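# Four arms carry a loaded container onto the pallet

## Task

Get the container completely onto the pallet while it stays level for the whole move. Nothing may drop freely by more than a few centimetres, and the load must still be inside the container at the end. Afterwards all grippers open and the arms withdraw. The result only counts if container and load stay in place with no robot supporting them.

## Robot and tools

Setup: four identical i2rt Big YAM arms, named arm1, arm2, arm3 and arm4. Each has six revolute joints, a two-finger gripper and a wrist camera. A fifth camera, cam_high, is fixed in the room. Base positions in metres, with facing measured counter-clockwise from +x: arm1 (-0.26, +0.72, +1.12) facing -68 deg; arm2 (+0.00, -0.47, +1.09) facing +104; arm3 (+0.60, -0.60, +0.66) facing +124; arm4 (+0.65, +0.76, +0.61) facing -98. Each hand reaches roughly 1.0 m from its joint1 axis. Joints move at different speeds, so the path between two postures can sweep wide.

Frame: one scene frame shared by all arms, origin on the floor, +z up. The hand point is midway between the fingertips. The hand's z axis runs along the fingers, and its y axis is the direction the fingers open and close.

Joints. Every value is an absolute target, never an offset. Angles are in radians, and the number after ± is the tolerance for counting as arrived.
- joint1_rad: -2.879 to 2.879, ±0.045. Base yaw; positive is counter-clockwise seen from above; 0 points along the foot's facing.
- joint2_rad: 0 to 3.141, ±0.14. Shoulder; 0 has the upper arm roughly level and pointing back; larger values raise it up and over to the front.
- joint3_rad: 0 to 3.019, ±0.09. Elbow; 0 is fully folded; larger values open it.
- joint4_rad: -1.692 to 1.57, ±0.055. Hand pitch; positive tips the fingers up.
- joint5_rad: -1.57 to 1.57, ±0.03. Sideways hand swing; positive goes to the arm's right.
- joint6_rad: -2.094 to 2.094, ±0.035. Hand roll; positive is clockwise viewed from behind the hand.
- gripper_m: 0 to 0.093 m of fingertip separation, ±0.003. Grip force is roughly 50 to 62 N per pad, lower on some units.
With joints 1 and 6 at zero and the hand level and forward, the wrist camera sits above the hand and looks toward the fingertips.

Tools:
- execute_actions: "actions" is a list with zero or one action. An action is an object keyed by arm name. Under each name goes "joints", an object mapping joint names to absolute targets. One action can command any subset of arms and joints. All its motions start together but may finish at different times, and no action runs longer than 15 s. A joint or arm you leave out keeps pushing toward its previous target. An unknown key or out-of-range number rejects the whole call, and nothing moves. The optional "cameras" lists camera names (arm1_cam_wrist, arm2_cam_wrist, arm3_cam_wrist, arm4_cam_wrist, cam_high, or "all"). If absent, null or ["all"], every camera is returned; [] returns none. An empty actions list only reports state and images.
- wait: "seconds" from 0 to 10. Commands nothing new and returns the same report.
- zoom_image: "camera" plus "region" [x0, y0, x1, y1] in pixels of that camera's latest full image, origin top-left, at most 504 by 504.
- finished_scene: "scene" is the integer of the current scene. It is final and reports whether the goal was met.
If a result reports a stop, any later motion calls in the same reply are skipped.

Reading results: joint_positions gives the current angles and gripper width. joint_torques gives six drive outputs per arm. These are nonzero even in free air, carry per-arm offsets and noise, and friction can mask or fake a load. joint_status says how each commanded motion ended:
- off_target: came to rest short of its target and may still be pushing.
- contact_stop or time_out: the joint now holds where it stopped. The exception is a timed-out joint that keeps a nearby target and goes on pushing; on_its_own names such joints. To relieve the push, send the joint its reported position.
- not_followed: a built-in clearance check refused the arm's targets, shown as "joint command not followed" with a "cause:" line. The gripper part of that action still runs. The arm may retry the refused targets later by itself.
- limit_stop_at_motor_heat: appears after an overheating stop; resend the target.
on_its_own covers anything the call did not command; its "held at" value is the target being held, not the current position. The "pictures" line gives the order of the images. A joint holding weight slowly sinks, and a target very near the current position may produce no motion.

Cameras: wrist cameras are 616x616 fisheye; cam_high is 896x504 pinhole with radial distortion. Calibration uses OpenCV conventions: K, D, and T_world_to_cam, which maps scene coordinates into the camera frame. Real cameras may be off by about a couple of degrees and several millimetres. Wrist camera poses are computed from joint readings, so they can be off by more.

Cautions: arms do not stop on contact and will keep pressing hard. Sustained pushing or holding heats motors. A MOTOR HOT line appears from 85 °C. At 100 °C that arm's motors and gripper go limp and it falls, reported as OVER-TEMPERATURE FAULT. Two arms pressing hard against each other ends the run in failure, and heavy impacts can do the same. The clearance check ignores fingers, gripper housings and wrist cameras, and it can react too late. No state line reports contact between robots, though an object touching them does not count. Arms do not wait for one another. Knocking anything off the work area or onto the floor is a failure. Drops, slips and slams cost quality. Loose objects may occasionally be nudged by outside pushes. The simulation keeps running between calls, and the robots hold their last command meanwhile.

Each tool is called after "Request:" by a JSON object that holds its "method" and its "body".

## Session

Request:
{"method": "execute_actions", "body": {"actions": []}}

Scene clock: 0.00 s.
Joint torques (N m, as the arm reports them, + toward a larger angle): no reading
arm1.joint_positions: joint1_rad=-0.885 joint2_rad=+0.440 joint3_rad=+1.399 joint4_rad=-1.173 joint5_rad=+0.244 joint6_rad=+0.153 gripper_m=+0.095
arm1.joint_status: not commanded
arm1.hand: x=-0.3731 y=+0.6070 z=+1.7319 quat_wxyz=(-0.285, -0.723, -0.274, +0.567) (m; scene frame)
arm2.joint_positions: joint1_rad=-0.102 joint2_rad=+0.458 joint3_rad=+1.341 joint4_rad=-1.482 joint5_rad=-0.243 joint6_rad=-0.289 gripper_m=+0.094
arm2.joint_status: not commanded
arm2.hand: x=-0.0666 y=-0.3175 z=+1.6096 quat_wxyz=(-0.279, +0.771, -0.425, -0.384) (m; scene frame)
arm3.joint_positions: joint1_rad=-0.541 joint2_rad=+0.524 joint3_rad=+1.432 joint4_rad=-1.298 joint5_rad=-0.276 joint6_rad=-0.271 gripper_m=+0.094
arm3.joint_status: not commanded
arm3.hand: x=+0.5415 y=-0.4144 z=+1.2431 quat_wxyz=(-0.358, +0.715, -0.419, -0.431) (m; scene frame)
arm4.joint_positions: joint1_rad=-0.381 joint2_rad=+0.441 joint3_rad=+1.340 joint4_rad=-1.163 joint5_rad=-0.155 joint6_rad=-0.205 gripper_m=+0.094
arm4.joint_status: not commanded
arm4.hand: x=+0.5809 y=+0.5932 z=+1.1965 quat_wxyz=(-0.308, -0.611, -0.502, +0.529) (m; scene frame)
pictures: arm1_cam_wrist, arm2_cam_wrist, arm3_cam_wrist, arm4_cam_wrist, cam_high
Images, in order (width x height): arm1_cam_wrist 616x616, arm2_cam_wrist 616x616, arm3_cam_wrist 616x616, arm4_cam_wrist 616x616, cam_high 896x504.

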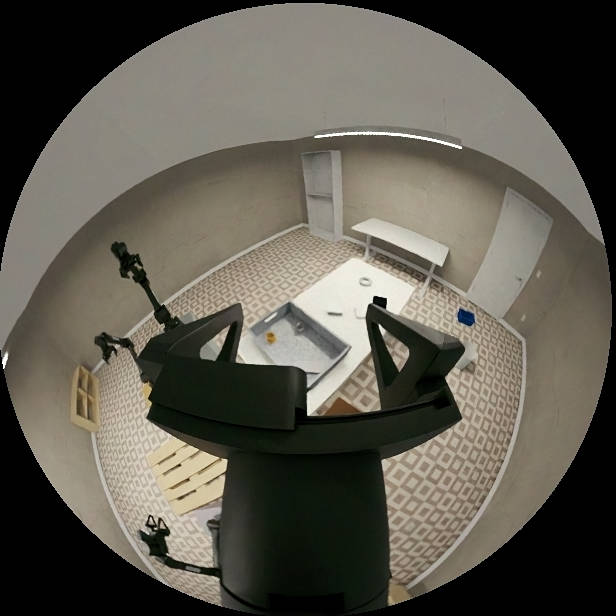

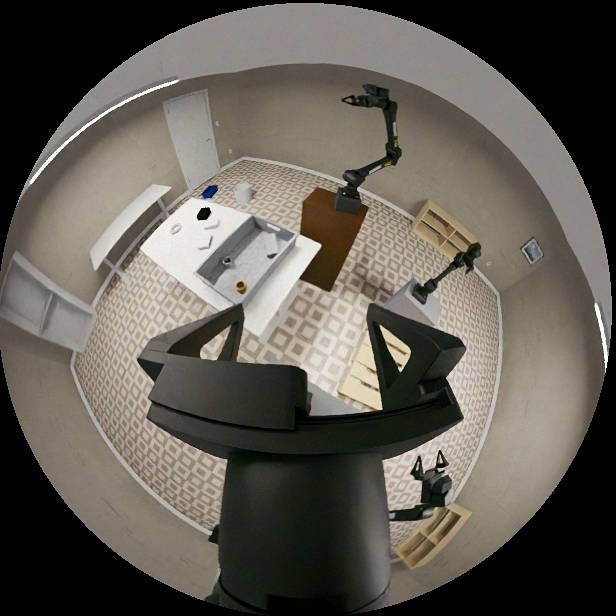

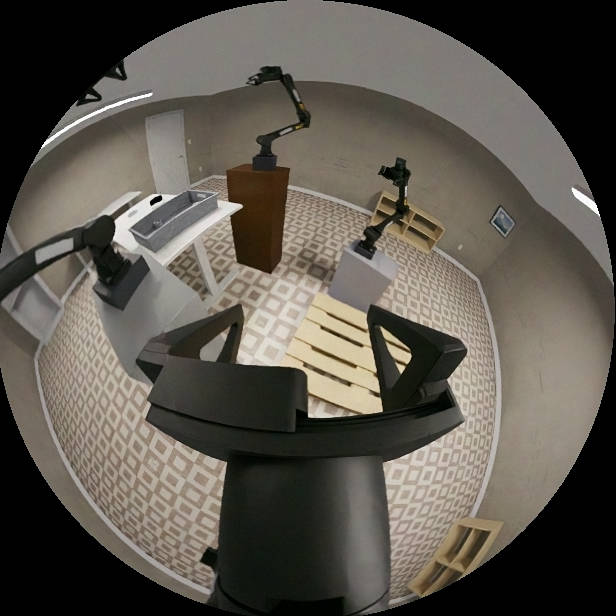

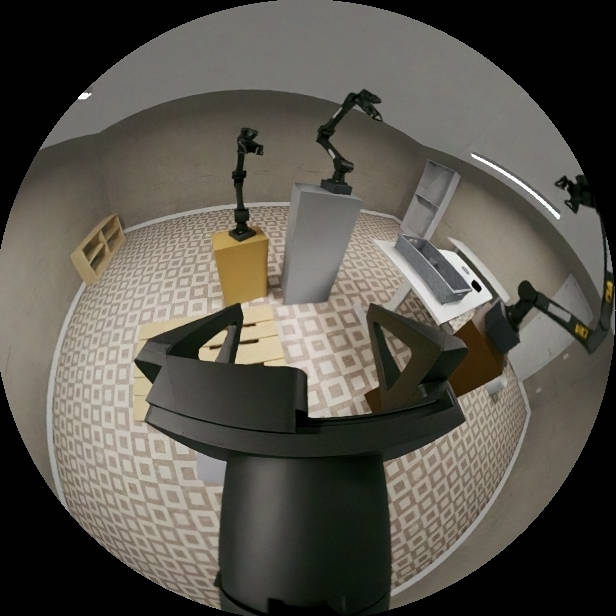

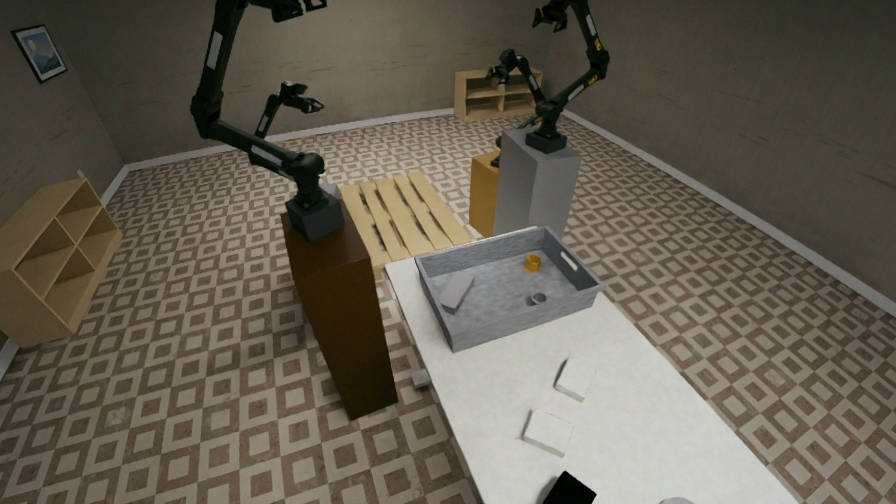

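Request:
{"method": "zoom_image", "body": {"camera": "cam_high", "region": [320, 150, 640, 370]}}

Request:
{"method": "execute_actions", "body": {"actions": [{"arm1":{"joints":{"joint1_rad":-0.7,"joint2_rad":1.57,"joint3_rad":1.57,"joint4_rad":-1.57,"joint5_rad":0,"joint6_rad":0}},"arm2":{"joints":{"joint1_rad":0.9,"joint2_rad":1.57,"joint3_rad":1.57,"joint4_rad":-1.0,"joint5_rad":0,"joint6_rad":0}},"arm3":{"joints":{"joint1_rad":-0.6,"joint2_rad":1.0,"joint3_rad":1.0,"joint4_rad":-1.0,"joint5_rad":0,"joint6_rad":0}},"arm4":{"joints":{"joint1_rad":0,"joint2_rad":1.57,"joint3_rad":1.0,"joint4_rad":-1.0,"joint5_rad":0,"joint6_rad":0}}}]}}

Region (320, 150, 640, 370) of cam_high's 896x504 image, scaled by 1.575, with more detail than that image has; it fills the top 346 rows of this view, and the rest is white.

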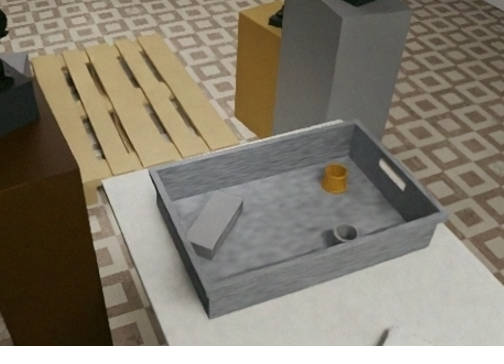

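Scene clock: 8.83 s.
Joint torques (N m, as the arm reports them, + toward a larger angle): arm1=[  0.31 -15.1   11.65  -0.31  -0.27  -0.09] | arm2=[  0.24 -11.78  12.64   1.48   0.     0.18] | arm3=[-0.76 -6.69 10.55  1.99  0.21  0.31] | arm4=[  0.68 -13.82   6.     0.57   0.15   0.25]
arm1.joint_positions: joint1_rad=-0.705 joint2_rad=+1.584 joint3_rad=+1.549 joint4_rad=-1.555 joint5_rad=+0.004 joint6_rad=+0.014 gripper_m=+0.095
arm1.joint_status: all done
arm1.hand: x=-0.4074 y=+0.2783 z=+1.3700 quat_wxyz=(+0.005, -0.813, -0.583, -0.001) (m; scene frame)
arm2.joint_positions: joint1_rad=+0.902 joint2_rad=+1.569 joint3_rad=+1.551 joint4_rad=-1.005 joint5_rad=+0.000 joint6_rad=-0.010 gripper_m=+0.094
arm2.joint_status: all done
arm2.hand: x=-0.5506 y=-0.2195 z=+1.3836 quat_wxyz=(-0.056, +0.943, -0.196, -0.264) (m; scene frame)
arm3.joint_positions: joint1_rad=-0.592 joint2_rad=+0.994 joint3_rad=+0.977 joint4_rad=-1.014 joint5_rad=-0.004 joint6_rad=-0.012 gripper_m=+0.094
arm3.joint_status: all done
arm3.hand: x=+0.5987 y=-0.2177 z=+0.9202 quat_wxyz=(-0.188, +0.687, -0.677, -0.185) (m; scene frame)
arm4.joint_positions: joint1_rad=+0.001 joint2_rad=+1.576 joint3_rad=+1.001 joint4_rad=-1.014 joint5_rad=-0.004 joint6_rad=-0.017 gripper_m=+0.094
arm4.joint_status: all done
arm4.hand: x=+0.5934 y=+0.3553 z=+0.6651 quat_wxyz=(+0.001, -0.747, -0.664, -0.005) (m; scene frame)
pictures: arm1_cam_wrist, arm2_cam_wrist, arm3_cam_wrist, arm4_cam_wrist, cam_high
camera_calibration (this result's frames):
arm1_cam_wrist: T_world_to_cam=[[-0.947177, 0.320704, -0.0021413, -0.467644], [0.255575, 0.758823, 0.599057, -0.923681], [0.193745, 0.566866, -0.800704, 1.14301], [0, 0, 0, 1]] pos_world=[-0.428325, 0.20295, 1.46755]
arm2_cam_wrist: T_world_to_cam=[[0.402884, 0.915059, 0.0187431, 0.394257], [0.912074, -0.403106, 0.0750093, 0.317225], [0.0761934, -0.013125, -0.997007, 1.5453], [0, 0, 0, 1]] pos_world=[-0.565914, -0.212611, 1.50949]
arm3_cam_wrist: T_world_to_cam=[[0.999919, 0.0127162, -0.000298852, -0.592428], [0.0126885, -0.995542, 0.0934597, -0.304379], [0.000890937, -0.0934559, -0.995623, 1.02022], [0, 0, 0, 1]] pos_world=[0.595333, -0.200143, 1.04402]
arm4_cam_wrist: T_world_to_cam=[[-0.993671, 0.112041, -0.00808146, 0.553119], [0.0855944, 0.801783, 0.591454, -0.725981], [0.0727465, 0.587019, -0.806298, 0.405602], [0, 0, 0, 1]] pos_world=[0.582252, 0.282011, 0.76089]
Images, in order (width x height): arm1_cam_wrist 616x616, arm2_cam_wrist 616x616, arm3_cam_wrist 616x616, arm4_cam_wrist 616x616, cam_high 896x504.

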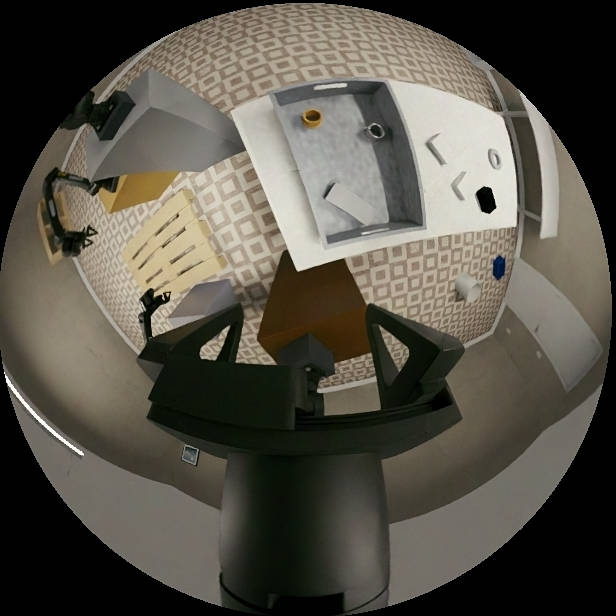

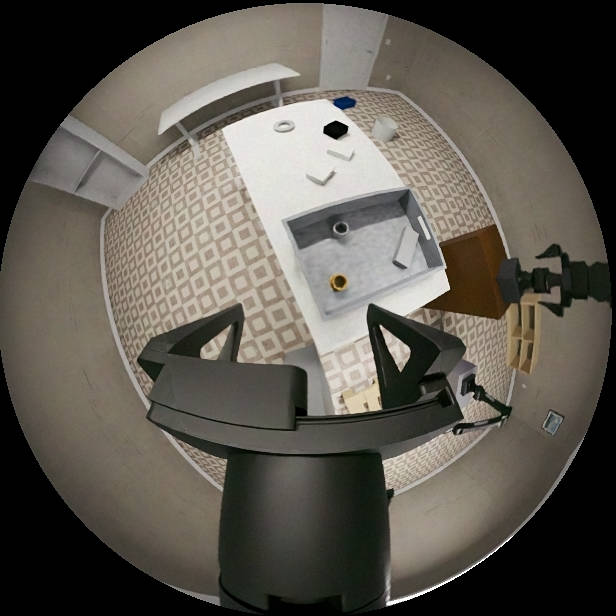

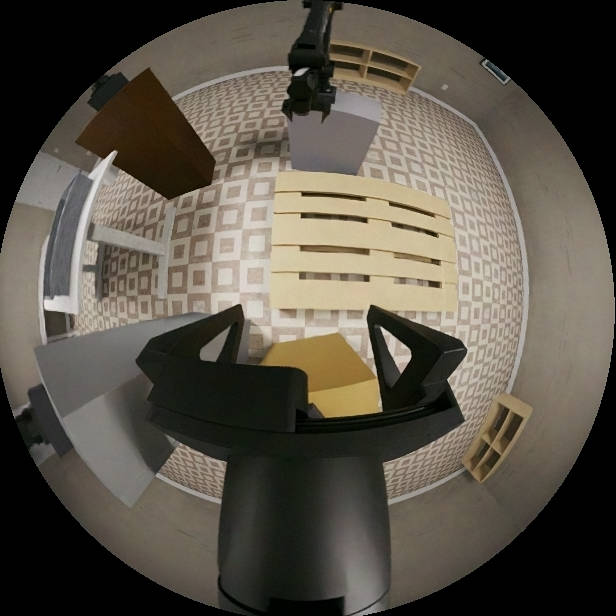

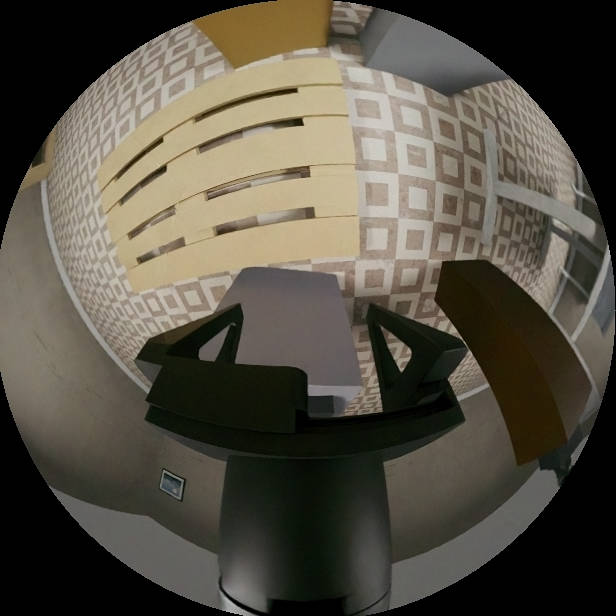

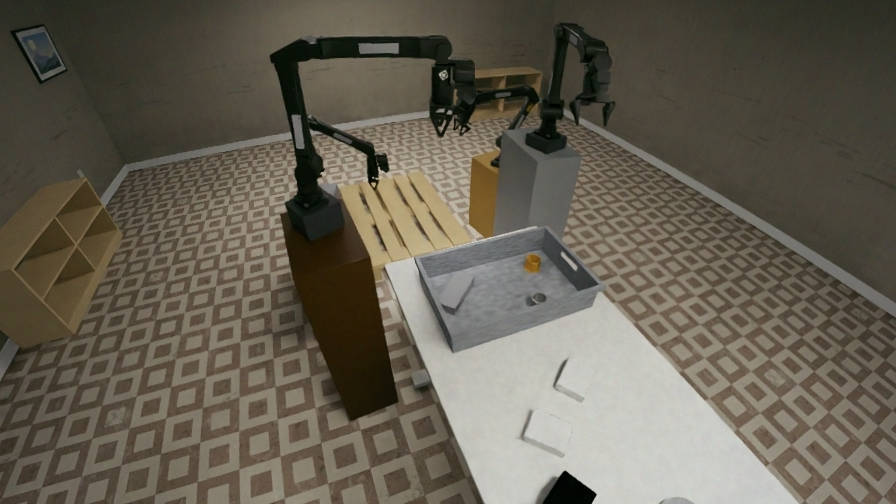

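Request:
{"method": "execute_actions", "body": {"actions": [], "cameras": []}}

Request:
{"method": "execute_actions", "body": {"actions": [{"arm1":{"joints":{"joint3_rad":1.0}},"arm2":{"joints":{"joint4_rad":-1.6}},"arm3":{"joints":{"joint2_rad":1.6}},"arm4":{"joints":{"joint1_rad":0.8}}}], "cameras": []}}

Request:
{"method": "execute_actions", "body": {"actions": [], "cameras": []}}

Scene clock: 18.57 s.
Joint torques (N m, as the arm reports them, + toward a larger angle): arm1=[  0.22 -15.79  11.65  -0.35  -0.26  -0.1 ] | arm2=[  0.38 -12.77  12.66   1.54  -0.05   0.17] | arm3=[-0.72 -6.88 10.51  1.98  0.21  0.3 ] | arm4=[  1.13 -13.8    6.03   0.61   0.15   0.25]
arm1.joint_positions: joint1_rad=-0.705 joint2_rad=+1.584 joint3_rad=+1.549 joint4_rad=-1.555 joint5_rad=+0.004 joint6_rad=+0.014 gripper_m=+0.095
arm1.joint_status: all done
arm1.hand: x=-0.4074 y=+0.2783 z=+1.3700 quat_wxyz=(+0.005, -0.813, -0.583, -0.001) (m; scene frame)
arm2.joint_positions: joint1_rad=+0.902 joint2_rad=+1.569 joint3_rad=+1.551 joint4_rad=-1.005 joint5_rad=+0.000 joint6_rad=-0.010 gripper_m=+0.094
arm2.joint_status: all done
arm2.hand: x=-0.5506 y=-0.2195 z=+1.3836 quat_wxyz=(-0.056, +0.943, -0.196, -0.264) (m; scene frame)
arm3.joint_positions: joint1_rad=-0.592 joint2_rad=+0.994 joint3_rad=+0.977 joint4_rad=-1.014 joint5_rad=-0.004 joint6_rad=-0.012 gripper_m=+0.094
arm3.joint_status: all done
arm3.hand: x=+0.5987 y=-0.2177 z=+0.9202 quat_wxyz=(-0.188, +0.687, -0.677, -0.185) (m; scene frame)
arm4.joint_positions: joint1_rad=+0.001 joint2_rad=+1.576 joint3_rad=+1.001 joint4_rad=-1.014 joint5_rad=-0.004 joint6_rad=-0.017 gripper_m=+0.094
arm4.joint_status: all done
arm4.hand: x=+0.5934 y=+0.3553 z=+0.6651 quat_wxyz=(+0.001, -0.747, -0.664, -0.005) (m; scene frame)
pictures: none
No camera images: the call's "cameras" was empty. Leave "cameras" out to get every camera's image.

Scene clock: 19.90 s.
Joint torques (N m, as the arm reports them, + toward a larger angle): arm1=[  0.23 -11.8    7.61  -1.35  -0.27  -0.09] | arm2=[  0.24 -12.42  11.7   -0.31  -0.06   0.15] | arm3=[ -0.83 -14.72   8.02   0.77   0.21   0.31] | arm4=[  0.38 -13.84   6.07   0.49   0.08   0.22]
arm1.joint_positions: joint1_rad=-0.705 joint2_rad=+1.576 joint3_rad=+0.994 joint4_rad=-1.556 joint5_rad=+0.004 joint6_rad=+0.014 gripper_m=+0.095
arm1.joint_status: all done
arm1.hand: x=-0.3489 y=+0.4603 z=+1.2106 quat_wxyz=(+0.165, -0.781, -0.561, -0.219) (m; scene frame)
arm2.joint_positions: joint1_rad=+0.902 joint2_rad=+1.569 joint3_rad=+1.551 joint4_rad=-1.591 joint5_rad=+0.000 joint6_rad=-0.010 gripper_m=+0.094
arm2.joint_status: all done
arm2.hand: x=-0.4250 y=-0.2758 z=+1.3481 quat_wxyz=(+0.006, +0.979, -0.204, +0.019) (m; scene frame)
arm3.joint_positions: joint1_rad=-0.592 joint2_rad=+1.601 joint3_rad=+0.977 joint4_rad=-1.010 joint5_rad=-0.004 joint6_rad=-0.012 gripper_m=+0.094
arm3.joint_status: all done
arm3.hand: x=+0.5999 y=-0.2043 z=+0.6912 quat_wxyz=(+0.025, +0.711, -0.702, +0.025) (m; scene frame)
arm4.joint_positions: joint1_rad=+0.806 joint2_rad=+1.576 joint3_rad=+1.001 joint4_rad=-1.009 joint5_rad=-0.001 joint6_rad=-0.015 gripper_m=+0.094
arm4.joint_status: all done
arm4.hand: x=+0.9015 y=+0.4387 z=+0.6643 quat_wxyz=(+0.004, -0.429, -0.903, +0.000) (m; scene frame)
pictures: none
No camera images: the call's "cameras" was empty. Leave "cameras" out to get every camera's image.

Scene clock: 19.90 s.
Joint torques (N m, as the arm reports them, + toward a larger angle): arm1=[  0.23 -11.8    7.61  -1.35  -0.27  -0.09] | arm2=[  0.24 -12.42  11.7   -0.31  -0.06   0.15] | arm3=[ -0.83 -14.72   8.02   0.77   0.21   0.31] | arm4=[  0.38 -13.84   6.07   0.49   0.08   0.22]
arm1.joint_positions: joint1_rad=-0.705 joint2_rad=+1.576 joint3_rad=+0.994 joint4_rad=-1.556 joint5_rad=+0.004 joint6_rad=+0.014 gripper_m=+0.095
arm1.joint_status: all done
arm1.hand: x=-0.3489 y=+0.4603 z=+1.2106 quat_wxyz=(+0.165, -0.781, -0.561, -0.219) (m; scene frame)
arm2.joint_positions: joint1_rad=+0.902 joint2_rad=+1.569 joint3_rad=+1.551 joint4_rad=-1.591 joint5_rad=+0.000 joint6_rad=-0.010 gripper_m=+0.094
arm2.joint_status: all done
arm2.hand: x=-0.4250 y=-0.2758 z=+1.3481 quat_wxyz=(+0.006, +0.979, -0.204, +0.019) (m; scene frame)
arm3.joint_positions: joint1_rad=-0.592 joint2_rad=+1.601 joint3_rad=+0.977 joint4_rad=-1.010 joint5_rad=-0.004 joint6_rad=-0.012 gripper_m=+0.094
arm3.joint_status: all done
arm3.hand: x=+0.5999 y=-0.2043 z=+0.6912 quat_wxyz=(+0.025, +0.711, -0.702, +0.025) (m; scene frame)
arm4.joint_positions: joint1_rad=+0.806 joint2_rad=+1.576 joint3_rad=+1.001 joint4_rad=-1.009 joint5_rad=-0.001 joint6_rad=-0.015 gripper_m=+0.094
arm4.joint_status: all done
arm4.hand: x=+0.9015 y=+0.4387 z=+0.6643 quat_wxyz=(+0.004, -0.429, -0.903, +0.000) (m; scene frame)
pictures: none
No camera images: the call's "cameras" was empty. Leave "cameras" out to get every camera's image.

Request:
{"method": "execute_actions", "body": {"actions": [{"arm1":{"joints":{"joint1_rad":-1.337,"joint2_rad":2.1,"joint3_rad":1.4,"joint4_rad":-0.85,"joint6_rad":0.618}},"arm2":{"joints":{"joint1_rad":0.909,"joint2_rad":2.55,"joint3_rad":2.42,"joint4_rad":-1.42,"joint6_rad":-0.417}}}], "cameras": ["arm1_cam_wrist","arm2_cam_wrist","cam_high"]}}

Scene clock: 75.10 s.
Joint torques (N m, as the arm reports them, + toward a larger angle): arm1=[ -0.09 -21.32   9.76   0.83  -0.08   0.16] | arm2=[  1.18 -23.07  13.78   0.15  -0.08  -0.08] | arm3=[ -0.81 -14.75   8.05   0.75   0.21   0.3 ] | arm4=[  0.33 -14.05   6.01   0.52   0.07   0.24]
arm1.joint_positions: joint1_rad=-1.335 joint2_rad=+2.120 joint3_rad=+1.372 joint4_rad=-0.866 joint5_rad=+0.001 joint6_rad=+0.604 gripper_m=+0.095
arm1.joint_status: all done
arm1.hand: x=-0.7059 y=+0.4028 z=+1.0341 quat_wxyz=(+0.008, -1.000, -0.012, -0.015) (m; scene frame)
arm2.joint_positions: joint1_rad=+0.902 joint2_rad=+2.545 joint3_rad=+2.372 joint4_rad=-1.420 joint5_rad=+0.000 joint6_rad=-0.407 gripper_m=+0.094
arm2.joint_status: all done
arm2.hand: x=-0.6829 y=-0.1615 z=+1.0666 quat_wxyz=(+0.007, +1.000, -0.007, +0.010) (m; scene frame)
arm3.joint_positions: joint1_rad=-0.592 joint2_rad=+1.601 joint3_rad=+0.977 joint4_rad=-1.010 joint5_rad=-0.004 joint6_rad=-0.012 gripper_m=+0.094
arm3.joint_status: not commanded
arm3.hand: x=+0.5999 y=-0.2043 z=+0.6912 quat_wxyz=(+0.025, +0.711, -0.702, +0.025) (m; scene frame)
arm4.joint_positions: joint1_rad=+0.806 joint2_rad=+1.576 joint3_rad=+1.001 joint4_rad=-1.009 joint5_rad=-0.001 joint6_rad=-0.015 gripper_m=+0.094
arm4.joint_status: not commanded
arm4.hand: x=+0.9015 y=+0.4387 z=+0.6643 quat_wxyz=(+0.004, -0.429, -0.903, +0.000) (m; scene frame)
pictures: arm1_cam_wrist, arm2_cam_wrist, cam_high
camera_calibration (this result's frames):
arm1_cam_wrist: T_world_to_cam=[[-0.0237386, 0.9997, 0.00611395, -0.421176], [0.787456, 0.0149302, 0.616191, -0.0833126], [0.615914, 0.0194419, -0.787573, 1.3662], [0, 0, 0, 1]] pos_world=[-0.785855, 0.395731, 1.12989]
arm2_cam_wrist: T_world_to_cam=[[0.0070965, 0.999969, 0.0034254, 0.16021], [0.800894, -0.00773476, 0.598756, -0.0856775], [0.598764, -0.00150569, -0.800924, 1.38976], [0, 0, 0, 1]] pos_world=[-0.764656, -0.158775, 1.16384]
Images, in order (width x height): arm1_cam_wrist 616x616, arm2_cam_wrist 616x616, cam_high 896x504.

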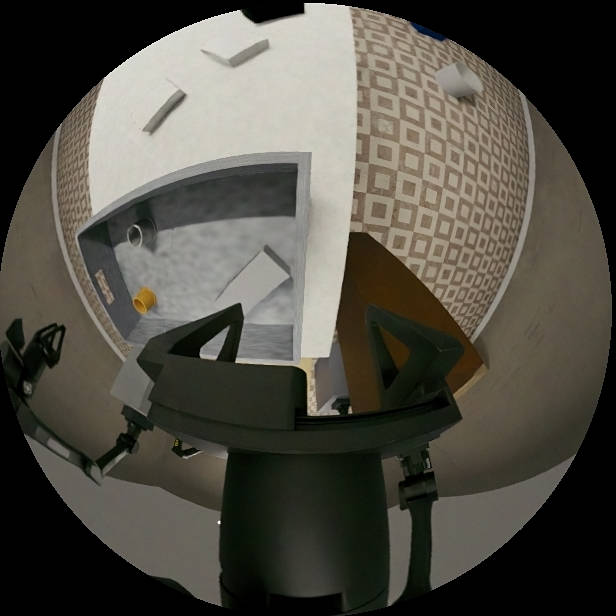

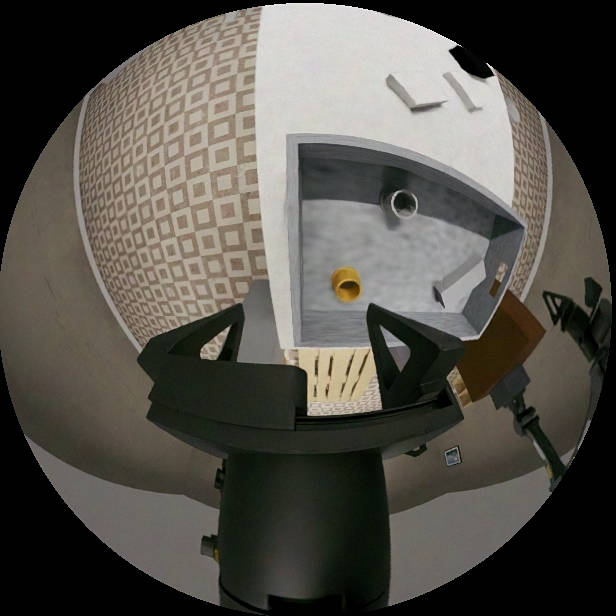

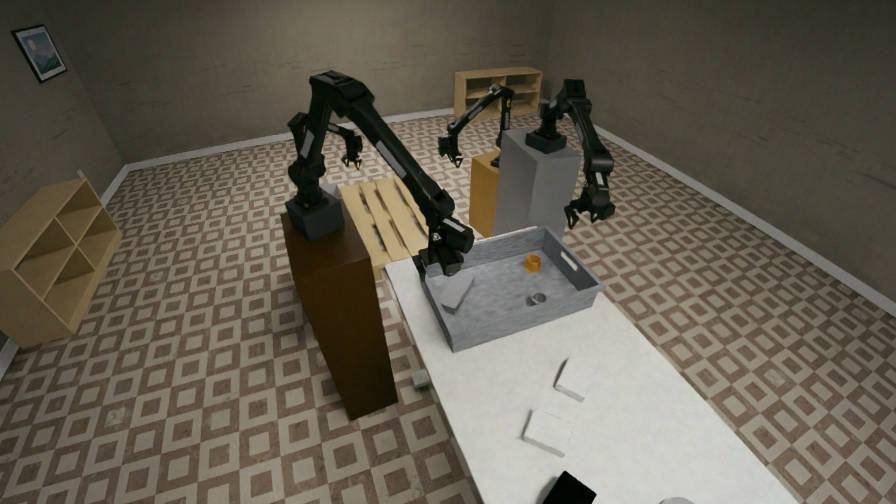

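Request:
{"method": "execute_actions", "body": {"actions": [{"arm1":{"joints":{"joint1_rad":-1.325,"joint2_rad":2.485,"joint3_rad":1.47,"joint4_rad":-0.495,"joint6_rad":0.635}},"arm2":{"joints":{"joint1_rad":0.934,"joint2_rad":2.9,"joint3_rad":2.525,"joint4_rad":-1.145}}}], "cameras": ["arm1_cam_wrist","arm2_cam_wrist"]}}

Scene clock: 85.03 s.
Joint torques (N m, as the arm reports them, + toward a larger angle): arm1=[  0.77 -22.05   6.84   0.85  -0.09   0.15] | arm2=[  0.85 -21.55  10.57   0.58   0.03  -0.04] | arm3=[ -0.83 -14.74   8.07   0.72   0.21   0.31] | arm4=[  0.55 -13.8    6.02   0.48   0.07   0.23]
arm1.joint_positions: joint1_rad=-1.334 joint2_rad=+2.498 joint3_rad=+1.450 joint4_rad=-0.510 joint5_rad=+0.001 joint6_rad=+0.621 gripper_m=+0.095
arm1.joint_status: all done
arm1.hand: x=-0.7165 y=+0.3926 z=+0.8480 quat_wxyz=(-0.008, -1.000, -0.004, +0.008) (m; scene frame)
arm2.joint_positions: joint1_rad=+0.934 joint2_rad=+2.881 joint3_rad=+2.511 joint4_rad=-1.152 joint5_rad=-0.003 joint6_rad=-0.407 gripper_m=+0.094
arm2.joint_status: all done
arm2.hand: x=-0.7197 y=-0.1727 z=+0.8699 quat_wxyz=(-0.007, +1.000, +0.009, -0.023) (m; scene frame)
arm3.joint_positions: joint1_rad=-0.592 joint2_rad=+1.601 joint3_rad=+0.977 joint4_rad=-1.010 joint5_rad=-0.004 joint6_rad=-0.012 gripper_m=+0.094
arm3.joint_status: not commanded
arm3.hand: x=+0.5999 y=-0.2043 z=+0.6912 quat_wxyz=(+0.025, +0.711, -0.702, +0.025) (m; scene frame)
arm4.joint_positions: joint1_rad=+0.806 joint2_rad=+1.576 joint3_rad=+1.001 joint4_rad=-1.009 joint5_rad=-0.001 joint6_rad=-0.015 gripper_m=+0.094
arm4.joint_status: not commanded
arm4.hand: x=+0.9015 y=+0.4387 z=+0.6643 quat_wxyz=(+0.004, -0.429, -0.903, +0.000) (m; scene frame)
pictures: arm1_cam_wrist, arm2_cam_wrist
camera_calibration (this result's frames):
arm1_cam_wrist: T_world_to_cam=[[-0.00823663, 0.999642, -0.0254605, -0.372194], [0.814828, 0.0214685, 0.579305, 0.0882551], [0.579644, -0.0159744, -0.814713, 1.23728], [0, 0, 0, 1]] pos_world=[-0.79216, 0.389931, 0.947423]
arm2_cam_wrist: T_world_to_cam=[[-0.0232084, 0.999272, 0.0302688, 0.1271], [0.839418, 0.00303333, 0.543478, 0.139102], [0.542991, 0.0380214, -0.838877, 1.25387], [0, 0, 0, 1]] pos_world=[-0.794657, -0.175103, 0.9724]
Images, in order (width x height): arm1_cam_wrist 616x616, arm2_cam_wrist 616x616.

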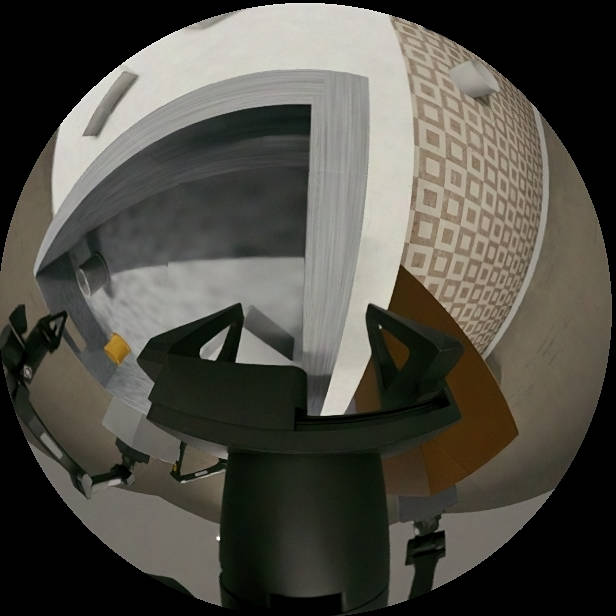

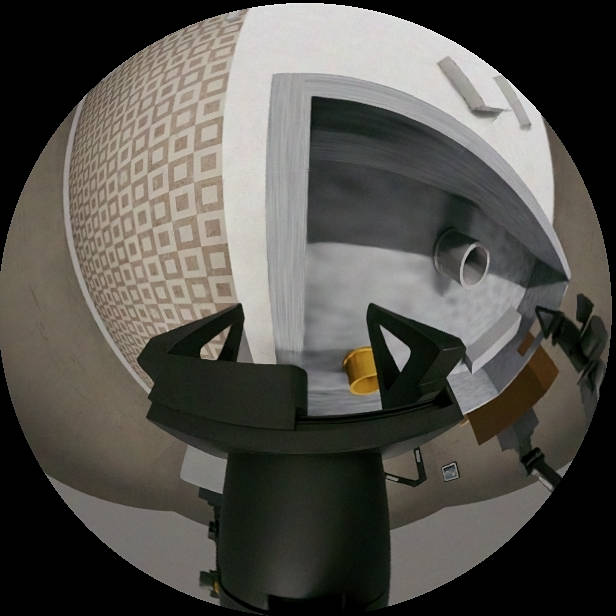

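Walls are ~8 mm outward. Adjust, then close.

Request:
{"method": "execute_actions", "body": {"actions": [{"arm1":{"joints":{"joint1_rad":-1.35,"joint3_rad":1.44}},"arm2":{"joints":{"joint2_rad":2.915,"joint3_rad":2.48}}}], "cameras": []}}

Request:
{"method": "execute_actions", "body": {"actions": [{"arm1":{"joints":{"gripper_m":0}},"arm2":{"joints":{"gripper_m":0}}}], "cameras": ["cam_high"]}}

Scene clock: 90.00 s.
Joint torques (N m, as the arm reports them, + toward a larger angle): arm1=[ -0.7  -22.02   5.     0.84  -0.1    0.16] | arm2=[  0.77 -21.77   8.47   0.61   0.05  -0.01] | arm3=[ -0.8  -14.8    8.09   0.72   0.2    0.3 ] | arm4=[  0.37 -13.74   6.06   0.46   0.08   0.26]
arm1.joint_positions: joint1_rad=-1.343 joint2_rad=+2.498 joint3_rad=+1.441 joint4_rad=-0.510 joint5_rad=+0.001 joint6_rad=+0.621 gripper_m=+0.095
arm1.joint_status: all done
arm1.hand: x=-0.7152 y=+0.4001 z=+0.8461 quat_wxyz=(-0.006, -1.000, +0.001, +0.004) (m; scene frame)
arm2.joint_positions: joint1_rad=+0.934 joint2_rad=+2.892 joint3_rad=+2.487 joint4_rad=-1.152 joint5_rad=-0.003 joint6_rad=-0.407 gripper_m=+0.094
arm2.joint_status: all done
arm2.hand: x=-0.7070 y=-0.1780 z=+0.8527 quat_wxyz=(+0.000, +1.000, +0.009, -0.007) (m; scene frame)
arm3.joint_positions: joint1_rad=-0.592 joint2_rad=+1.601 joint3_rad=+0.977 joint4_rad=-1.010 joint5_rad=-0.004 joint6_rad=-0.012 gripper_m=+0.094
arm3.joint_status: not commanded
arm3.hand: x=+0.5999 y=-0.2043 z=+0.6912 quat_wxyz=(+0.025, +0.711, -0.702, +0.025) (m; scene frame)
arm4.joint_positions: joint1_rad=+0.806 joint2_rad=+1.576 joint3_rad=+1.001 joint4_rad=-1.009 joint5_rad=-0.001 joint6_rad=-0.015 gripper_m=+0.094
arm4.joint_status: not commanded
arm4.hand: x=+0.9015 y=+0.4387 z=+0.6643 quat_wxyz=(+0.004, -0.429, -0.903, +0.000) (m; scene frame)
pictures: none
No camera images: the call's "cameras" was empty. Leave "cameras" out to get every camera's image.

Scene clock: 90.73 s.
Joint torques (N m, as the arm reports them, + toward a larger angle): arm1=[ -0.02 -22.18   5.06   0.61   0.53   0.06] | arm2=[  0.81 -21.35   8.6    0.51  -0.9   -0.33] | arm3=[ -0.81 -14.74   8.07   0.73   0.21   0.3 ] | arm4=[  0.64 -13.81   6.01   0.51   0.08   0.23]
arm1.joint_positions: joint1_rad=-1.350 joint2_rad=+2.498 joint3_rad=+1.439 joint4_rad=-0.503 joint5_rad=-0.015 joint6_rad=+0.633 gripper_m=+0.014
arm1.joint_status: gripper_m off_target (ended at +0.014, target +0.000)
arm1.hand: x=-0.7165 y=+0.4004 z=+0.8458 quat_wxyz=(-0.014, -1.000, +0.010, +0.002) (m; scene frame)
arm2.joint_positions: joint1_rad=+0.941 joint2_rad=+2.892 joint3_rad=+2.486 joint4_rad=-1.150 joint5_rad=+0.019 joint6_rad=-0.378 gripper_m=+0.014
arm2.joint_status: gripper_m off_target (ended at +0.014, target +0.000)
arm2.hand: x=-0.7079 y=-0.1798 z=+0.8525 quat_wxyz=(-0.010, +1.000, -0.002, -0.003) (m; scene frame)
arm3.joint_positions: joint1_rad=-0.592 joint2_rad=+1.601 joint3_rad=+0.977 joint4_rad=-1.010 joint5_rad=-0.004 joint6_rad=-0.012 gripper_m=+0.094
arm3.joint_status: not commanded
arm3.hand: x=+0.5999 y=-0.2043 z=+0.6912 quat_wxyz=(+0.025, +0.711, -0.702, +0.025) (m; scene frame)
arm4.joint_positions: joint1_rad=+0.806 joint2_rad=+1.576 joint3_rad=+1.001 joint4_rad=-1.009 joint5_rad=-0.001 joint6_rad=-0.015 gripper_m=+0.094
arm4.joint_status: not commanded
arm4.hand: x=+0.9015 y=+0.4387 z=+0.6643 quat_wxyz=(+0.004, -0.429, -0.903, +0.000) (m; scene frame)
pictures: cam_high
Images, in order (width x height): cam_high 896x504.

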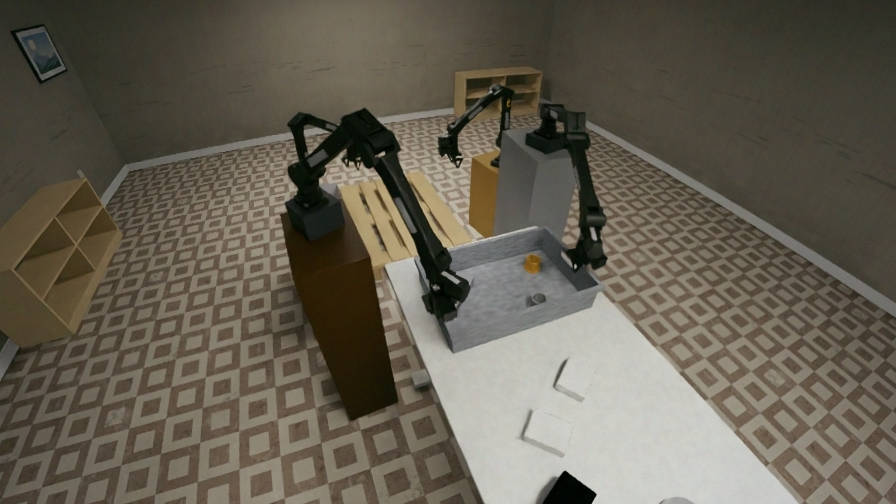

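Request:
{"method": "execute_actions", "body": {"actions": [{"arm1":{"joints":{"joint2_rad":2.38,"joint3_rad":1.43,"joint4_rad":-0.55}},"arm2":{"joints":{"joint1_rad":0.94,"joint2_rad":2.78,"joint3_rad":2.5,"joint4_rad":-1.19,"joint6_rad":-0.39}}}], "cameras": ["cam_high","arm3_cam_wrist"]}}

Scene clock: 97.60 s.
Joint torques (N m, as the arm reports them, + toward a larger angle): arm1=[  0.19 -29.16   6.13  -1.54   0.23   0.03] | arm2=[ -0.05 -30.28  10.94  -1.09  -0.86  -0.11] | arm3=[ -0.81 -14.74   8.07   0.77   0.21   0.31] | arm4=[  0.41 -13.83   6.     0.46   0.08   0.23]
arm1.joint_positions: joint1_rad=-1.352 joint2_rad=+2.464 joint3_rad=+1.417 joint4_rad=-0.503 joint5_rad=-0.007 joint6_rad=+0.634 gripper_m=+0.014
arm1.joint_status: all done
arm1.hand: x=-0.7188 y=+0.4018 z=+0.8601 quat_wxyz=(-0.015, -1.000, +0.012, +0.009) (m; scene frame)
arm2.joint_positions: joint1_rad=+0.941 joint2_rad=+2.867 joint3_rad=+2.480 joint4_rad=-1.155 joint5_rad=+0.018 joint6_rad=-0.369 gripper_m=+0.014
arm2.joint_status: all done
arm2.hand: x=-0.7131 y=-0.1773 z=+0.8692 quat_wxyz=(-0.012, +1.000, -0.007, -0.010) (m; scene frame)
arm3.joint_positions: joint1_rad=-0.592 joint2_rad=+1.601 joint3_rad=+0.977 joint4_rad=-1.010 joint5_rad=-0.004 joint6_rad=-0.012 gripper_m=+0.094
arm3.joint_status: not commanded
arm3.hand: x=+0.5999 y=-0.2043 z=+0.6912 quat_wxyz=(+0.025, +0.711, -0.702, +0.025) (m; scene frame)
arm4.joint_positions: joint1_rad=+0.806 joint2_rad=+1.576 joint3_rad=+1.001 joint4_rad=-1.009 joint5_rad=-0.001 joint6_rad=-0.015 gripper_m=+0.094
arm4.joint_status: not commanded
arm4.hand: x=+0.9015 y=+0.4387 z=+0.6643 quat_wxyz=(+0.004, -0.429, -0.903, +0.000) (m; scene frame)
pictures: arm3_cam_wrist, cam_high
camera_calibration (this result's frames):
arm3_cam_wrist: T_world_to_cam=[[0.999954, 0.00734542, -0.00617747, -0.59095], [0.00959769, -0.76693, 0.641659, -0.599988], [-0.000024426, -0.641689, -0.766965, 0.523956], [0, 0, 0, 1]] pos_world=[0.596694, -0.119591, 0.783193]
Images, in order (width x height): arm3_cam_wrist 616x616, cam_high 896x504.

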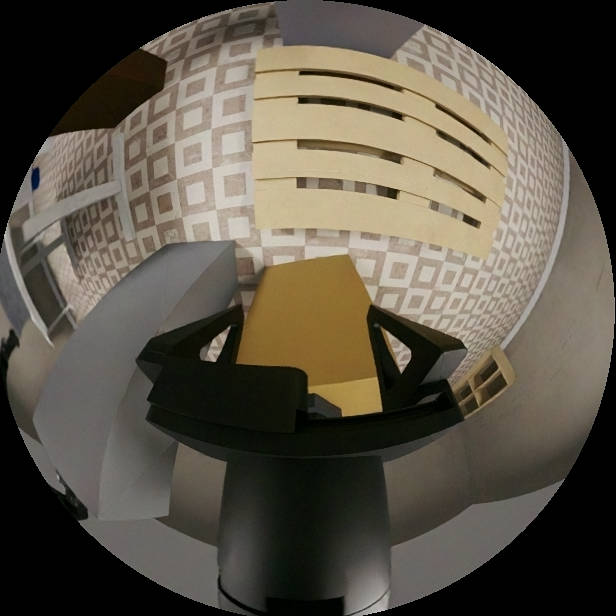

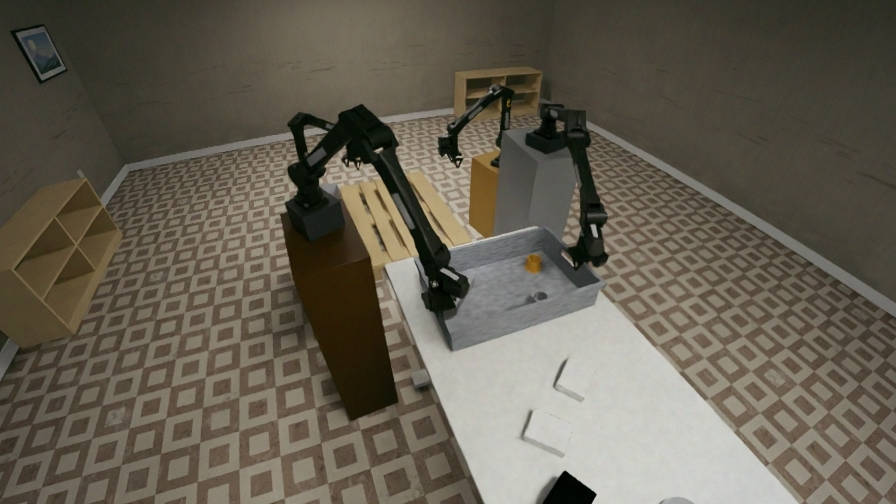

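Request:
{"method": "execute_actions", "body": {"actions": [{"arm1":{"joints":{"joint2_rad":2.33,"joint3_rad":1.42,"joint4_rad":-0.61}},"arm2":{"joints":{"joint2_rad":2.735,"joint3_rad":2.485,"joint4_rad":-1.25}},"arm4":{"joints":{"joint1_rad":-0.9,"joint2_rad":1.0,"joint3_rad":0.4,"joint4_rad":0.9}}}], "cameras": ["cam_high","arm4_cam_wrist","arm1_cam_wrist"]}}

Scene clock: 104.30 s.
Joint torques (N m, as the arm reports them, + toward a larger angle): arm1=[  0.24 -27.58   6.65  -1.98   0.34   0.1 ] | arm2=[  0.79 -30.57  11.29  -1.38  -0.83  -0.23] | arm3=[ -0.82 -14.68   8.08   0.75   0.21   0.31] | arm4=[ 1.06 -6.13  6.61  2.42  0.07  0.24]
arm1.joint_positions: joint1_rad=-1.352 joint2_rad=+2.405 joint3_rad=+1.407 joint4_rad=-0.553 joint5_rad=-0.011 joint6_rad=+0.627 gripper_m=+0.014
arm1.joint_status: joint4_rad time_out (moved -0.050 of -0.107); the others done
arm1.on_its_own: joint4_rad reads -0.553 and still pushes toward -0.610 since a time_out
arm1.hand: x=-0.7215 y=+0.3994 z=+0.8892 quat_wxyz=(-0.016, -1.000, +0.008, +0.008) (m; scene frame)
arm2.joint_positions: joint1_rad=+0.944 joint2_rad=+2.815 joint3_rad=+2.462 joint4_rad=-1.211 joint5_rad=+0.018 joint6_rad=-0.364 gripper_m=+0.013
arm2.joint_status: all done
arm2.hand: x=-0.7110 y=-0.1805 z=+0.9010 quat_wxyz=(-0.008, +1.000, -0.007, +0.000) (m; scene frame)
arm3.joint_positions: joint1_rad=-0.592 joint2_rad=+1.601 joint3_rad=+0.977 joint4_rad=-1.010 joint5_rad=-0.004 joint6_rad=-0.012 gripper_m=+0.094
arm3.joint_status: not commanded
arm3.hand: x=+0.5999 y=-0.2043 z=+0.6912 quat_wxyz=(+0.025, +0.711, -0.702, +0.025) (m; scene frame)
arm4.joint_positions: joint1_rad=-0.899 joint2_rad=+1.008 joint3_rad=+0.406 joint4_rad=+0.876 joint5_rad=-0.001 joint6_rad=-0.015 gripper_m=+0.094
arm4.joint_status: all done
arm4.hand: x=+0.2789 y=+0.5432 z=+0.9457 quat_wxyz=(-0.208, -0.580, -0.161, +0.771) (m; scene frame)
pictures: arm1_cam_wrist, arm4_cam_wrist, cam_high
camera_calibration (this result's frames):
arm1_cam_wrist: T_world_to_cam=[[0.0155311, 0.999079, -0.0400082, -0.347622], [0.814505, 0.0105668, 0.58006, 0.0716911], [0.579949, -0.0415958, -0.81359, 1.28333], [0, 0, 0, 1]] pos_world=[-0.79726, 0.399925, 0.988613]
arm4_cam_wrist: T_world_to_cam=[[-0.508969, 0.860683, 0.0132492, -0.340146], [0.284483, 0.182718, -0.941108, 0.714511], [-0.812416, -0.475225, -0.337847, 0.925283], [0, 0, 0, 1]] pos_world=[0.375325, 0.601922, 0.989543]
Images, in order (width x height): arm1_cam_wrist 616x616, arm4_cam_wrist 616x616, cam_high 896x504.

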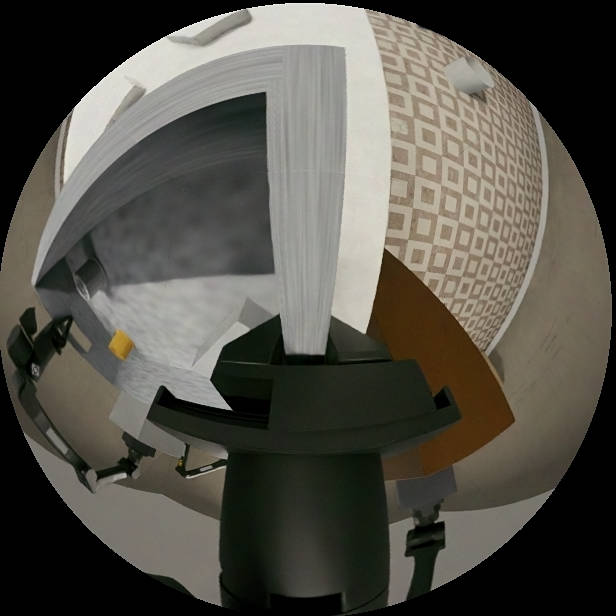

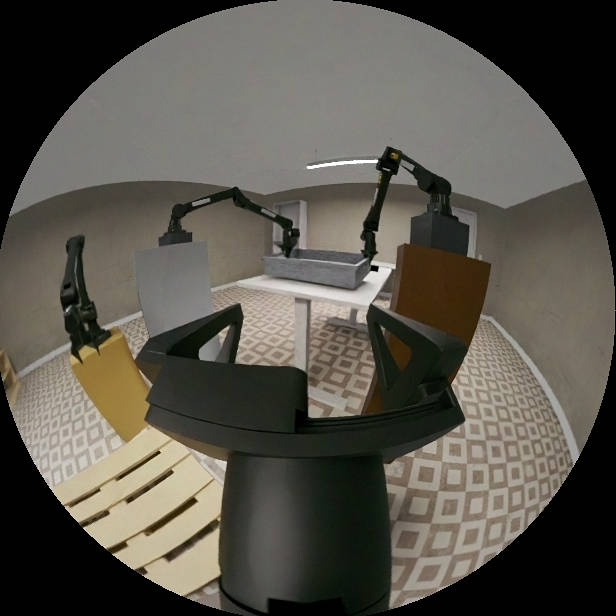

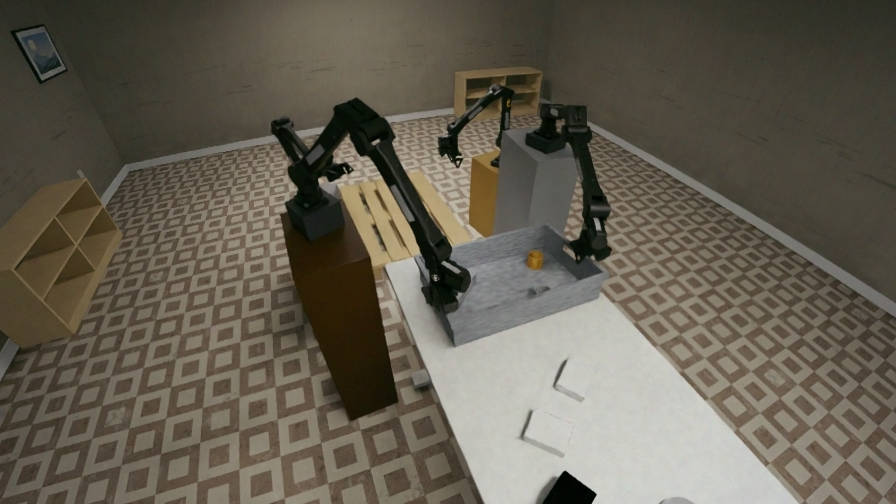

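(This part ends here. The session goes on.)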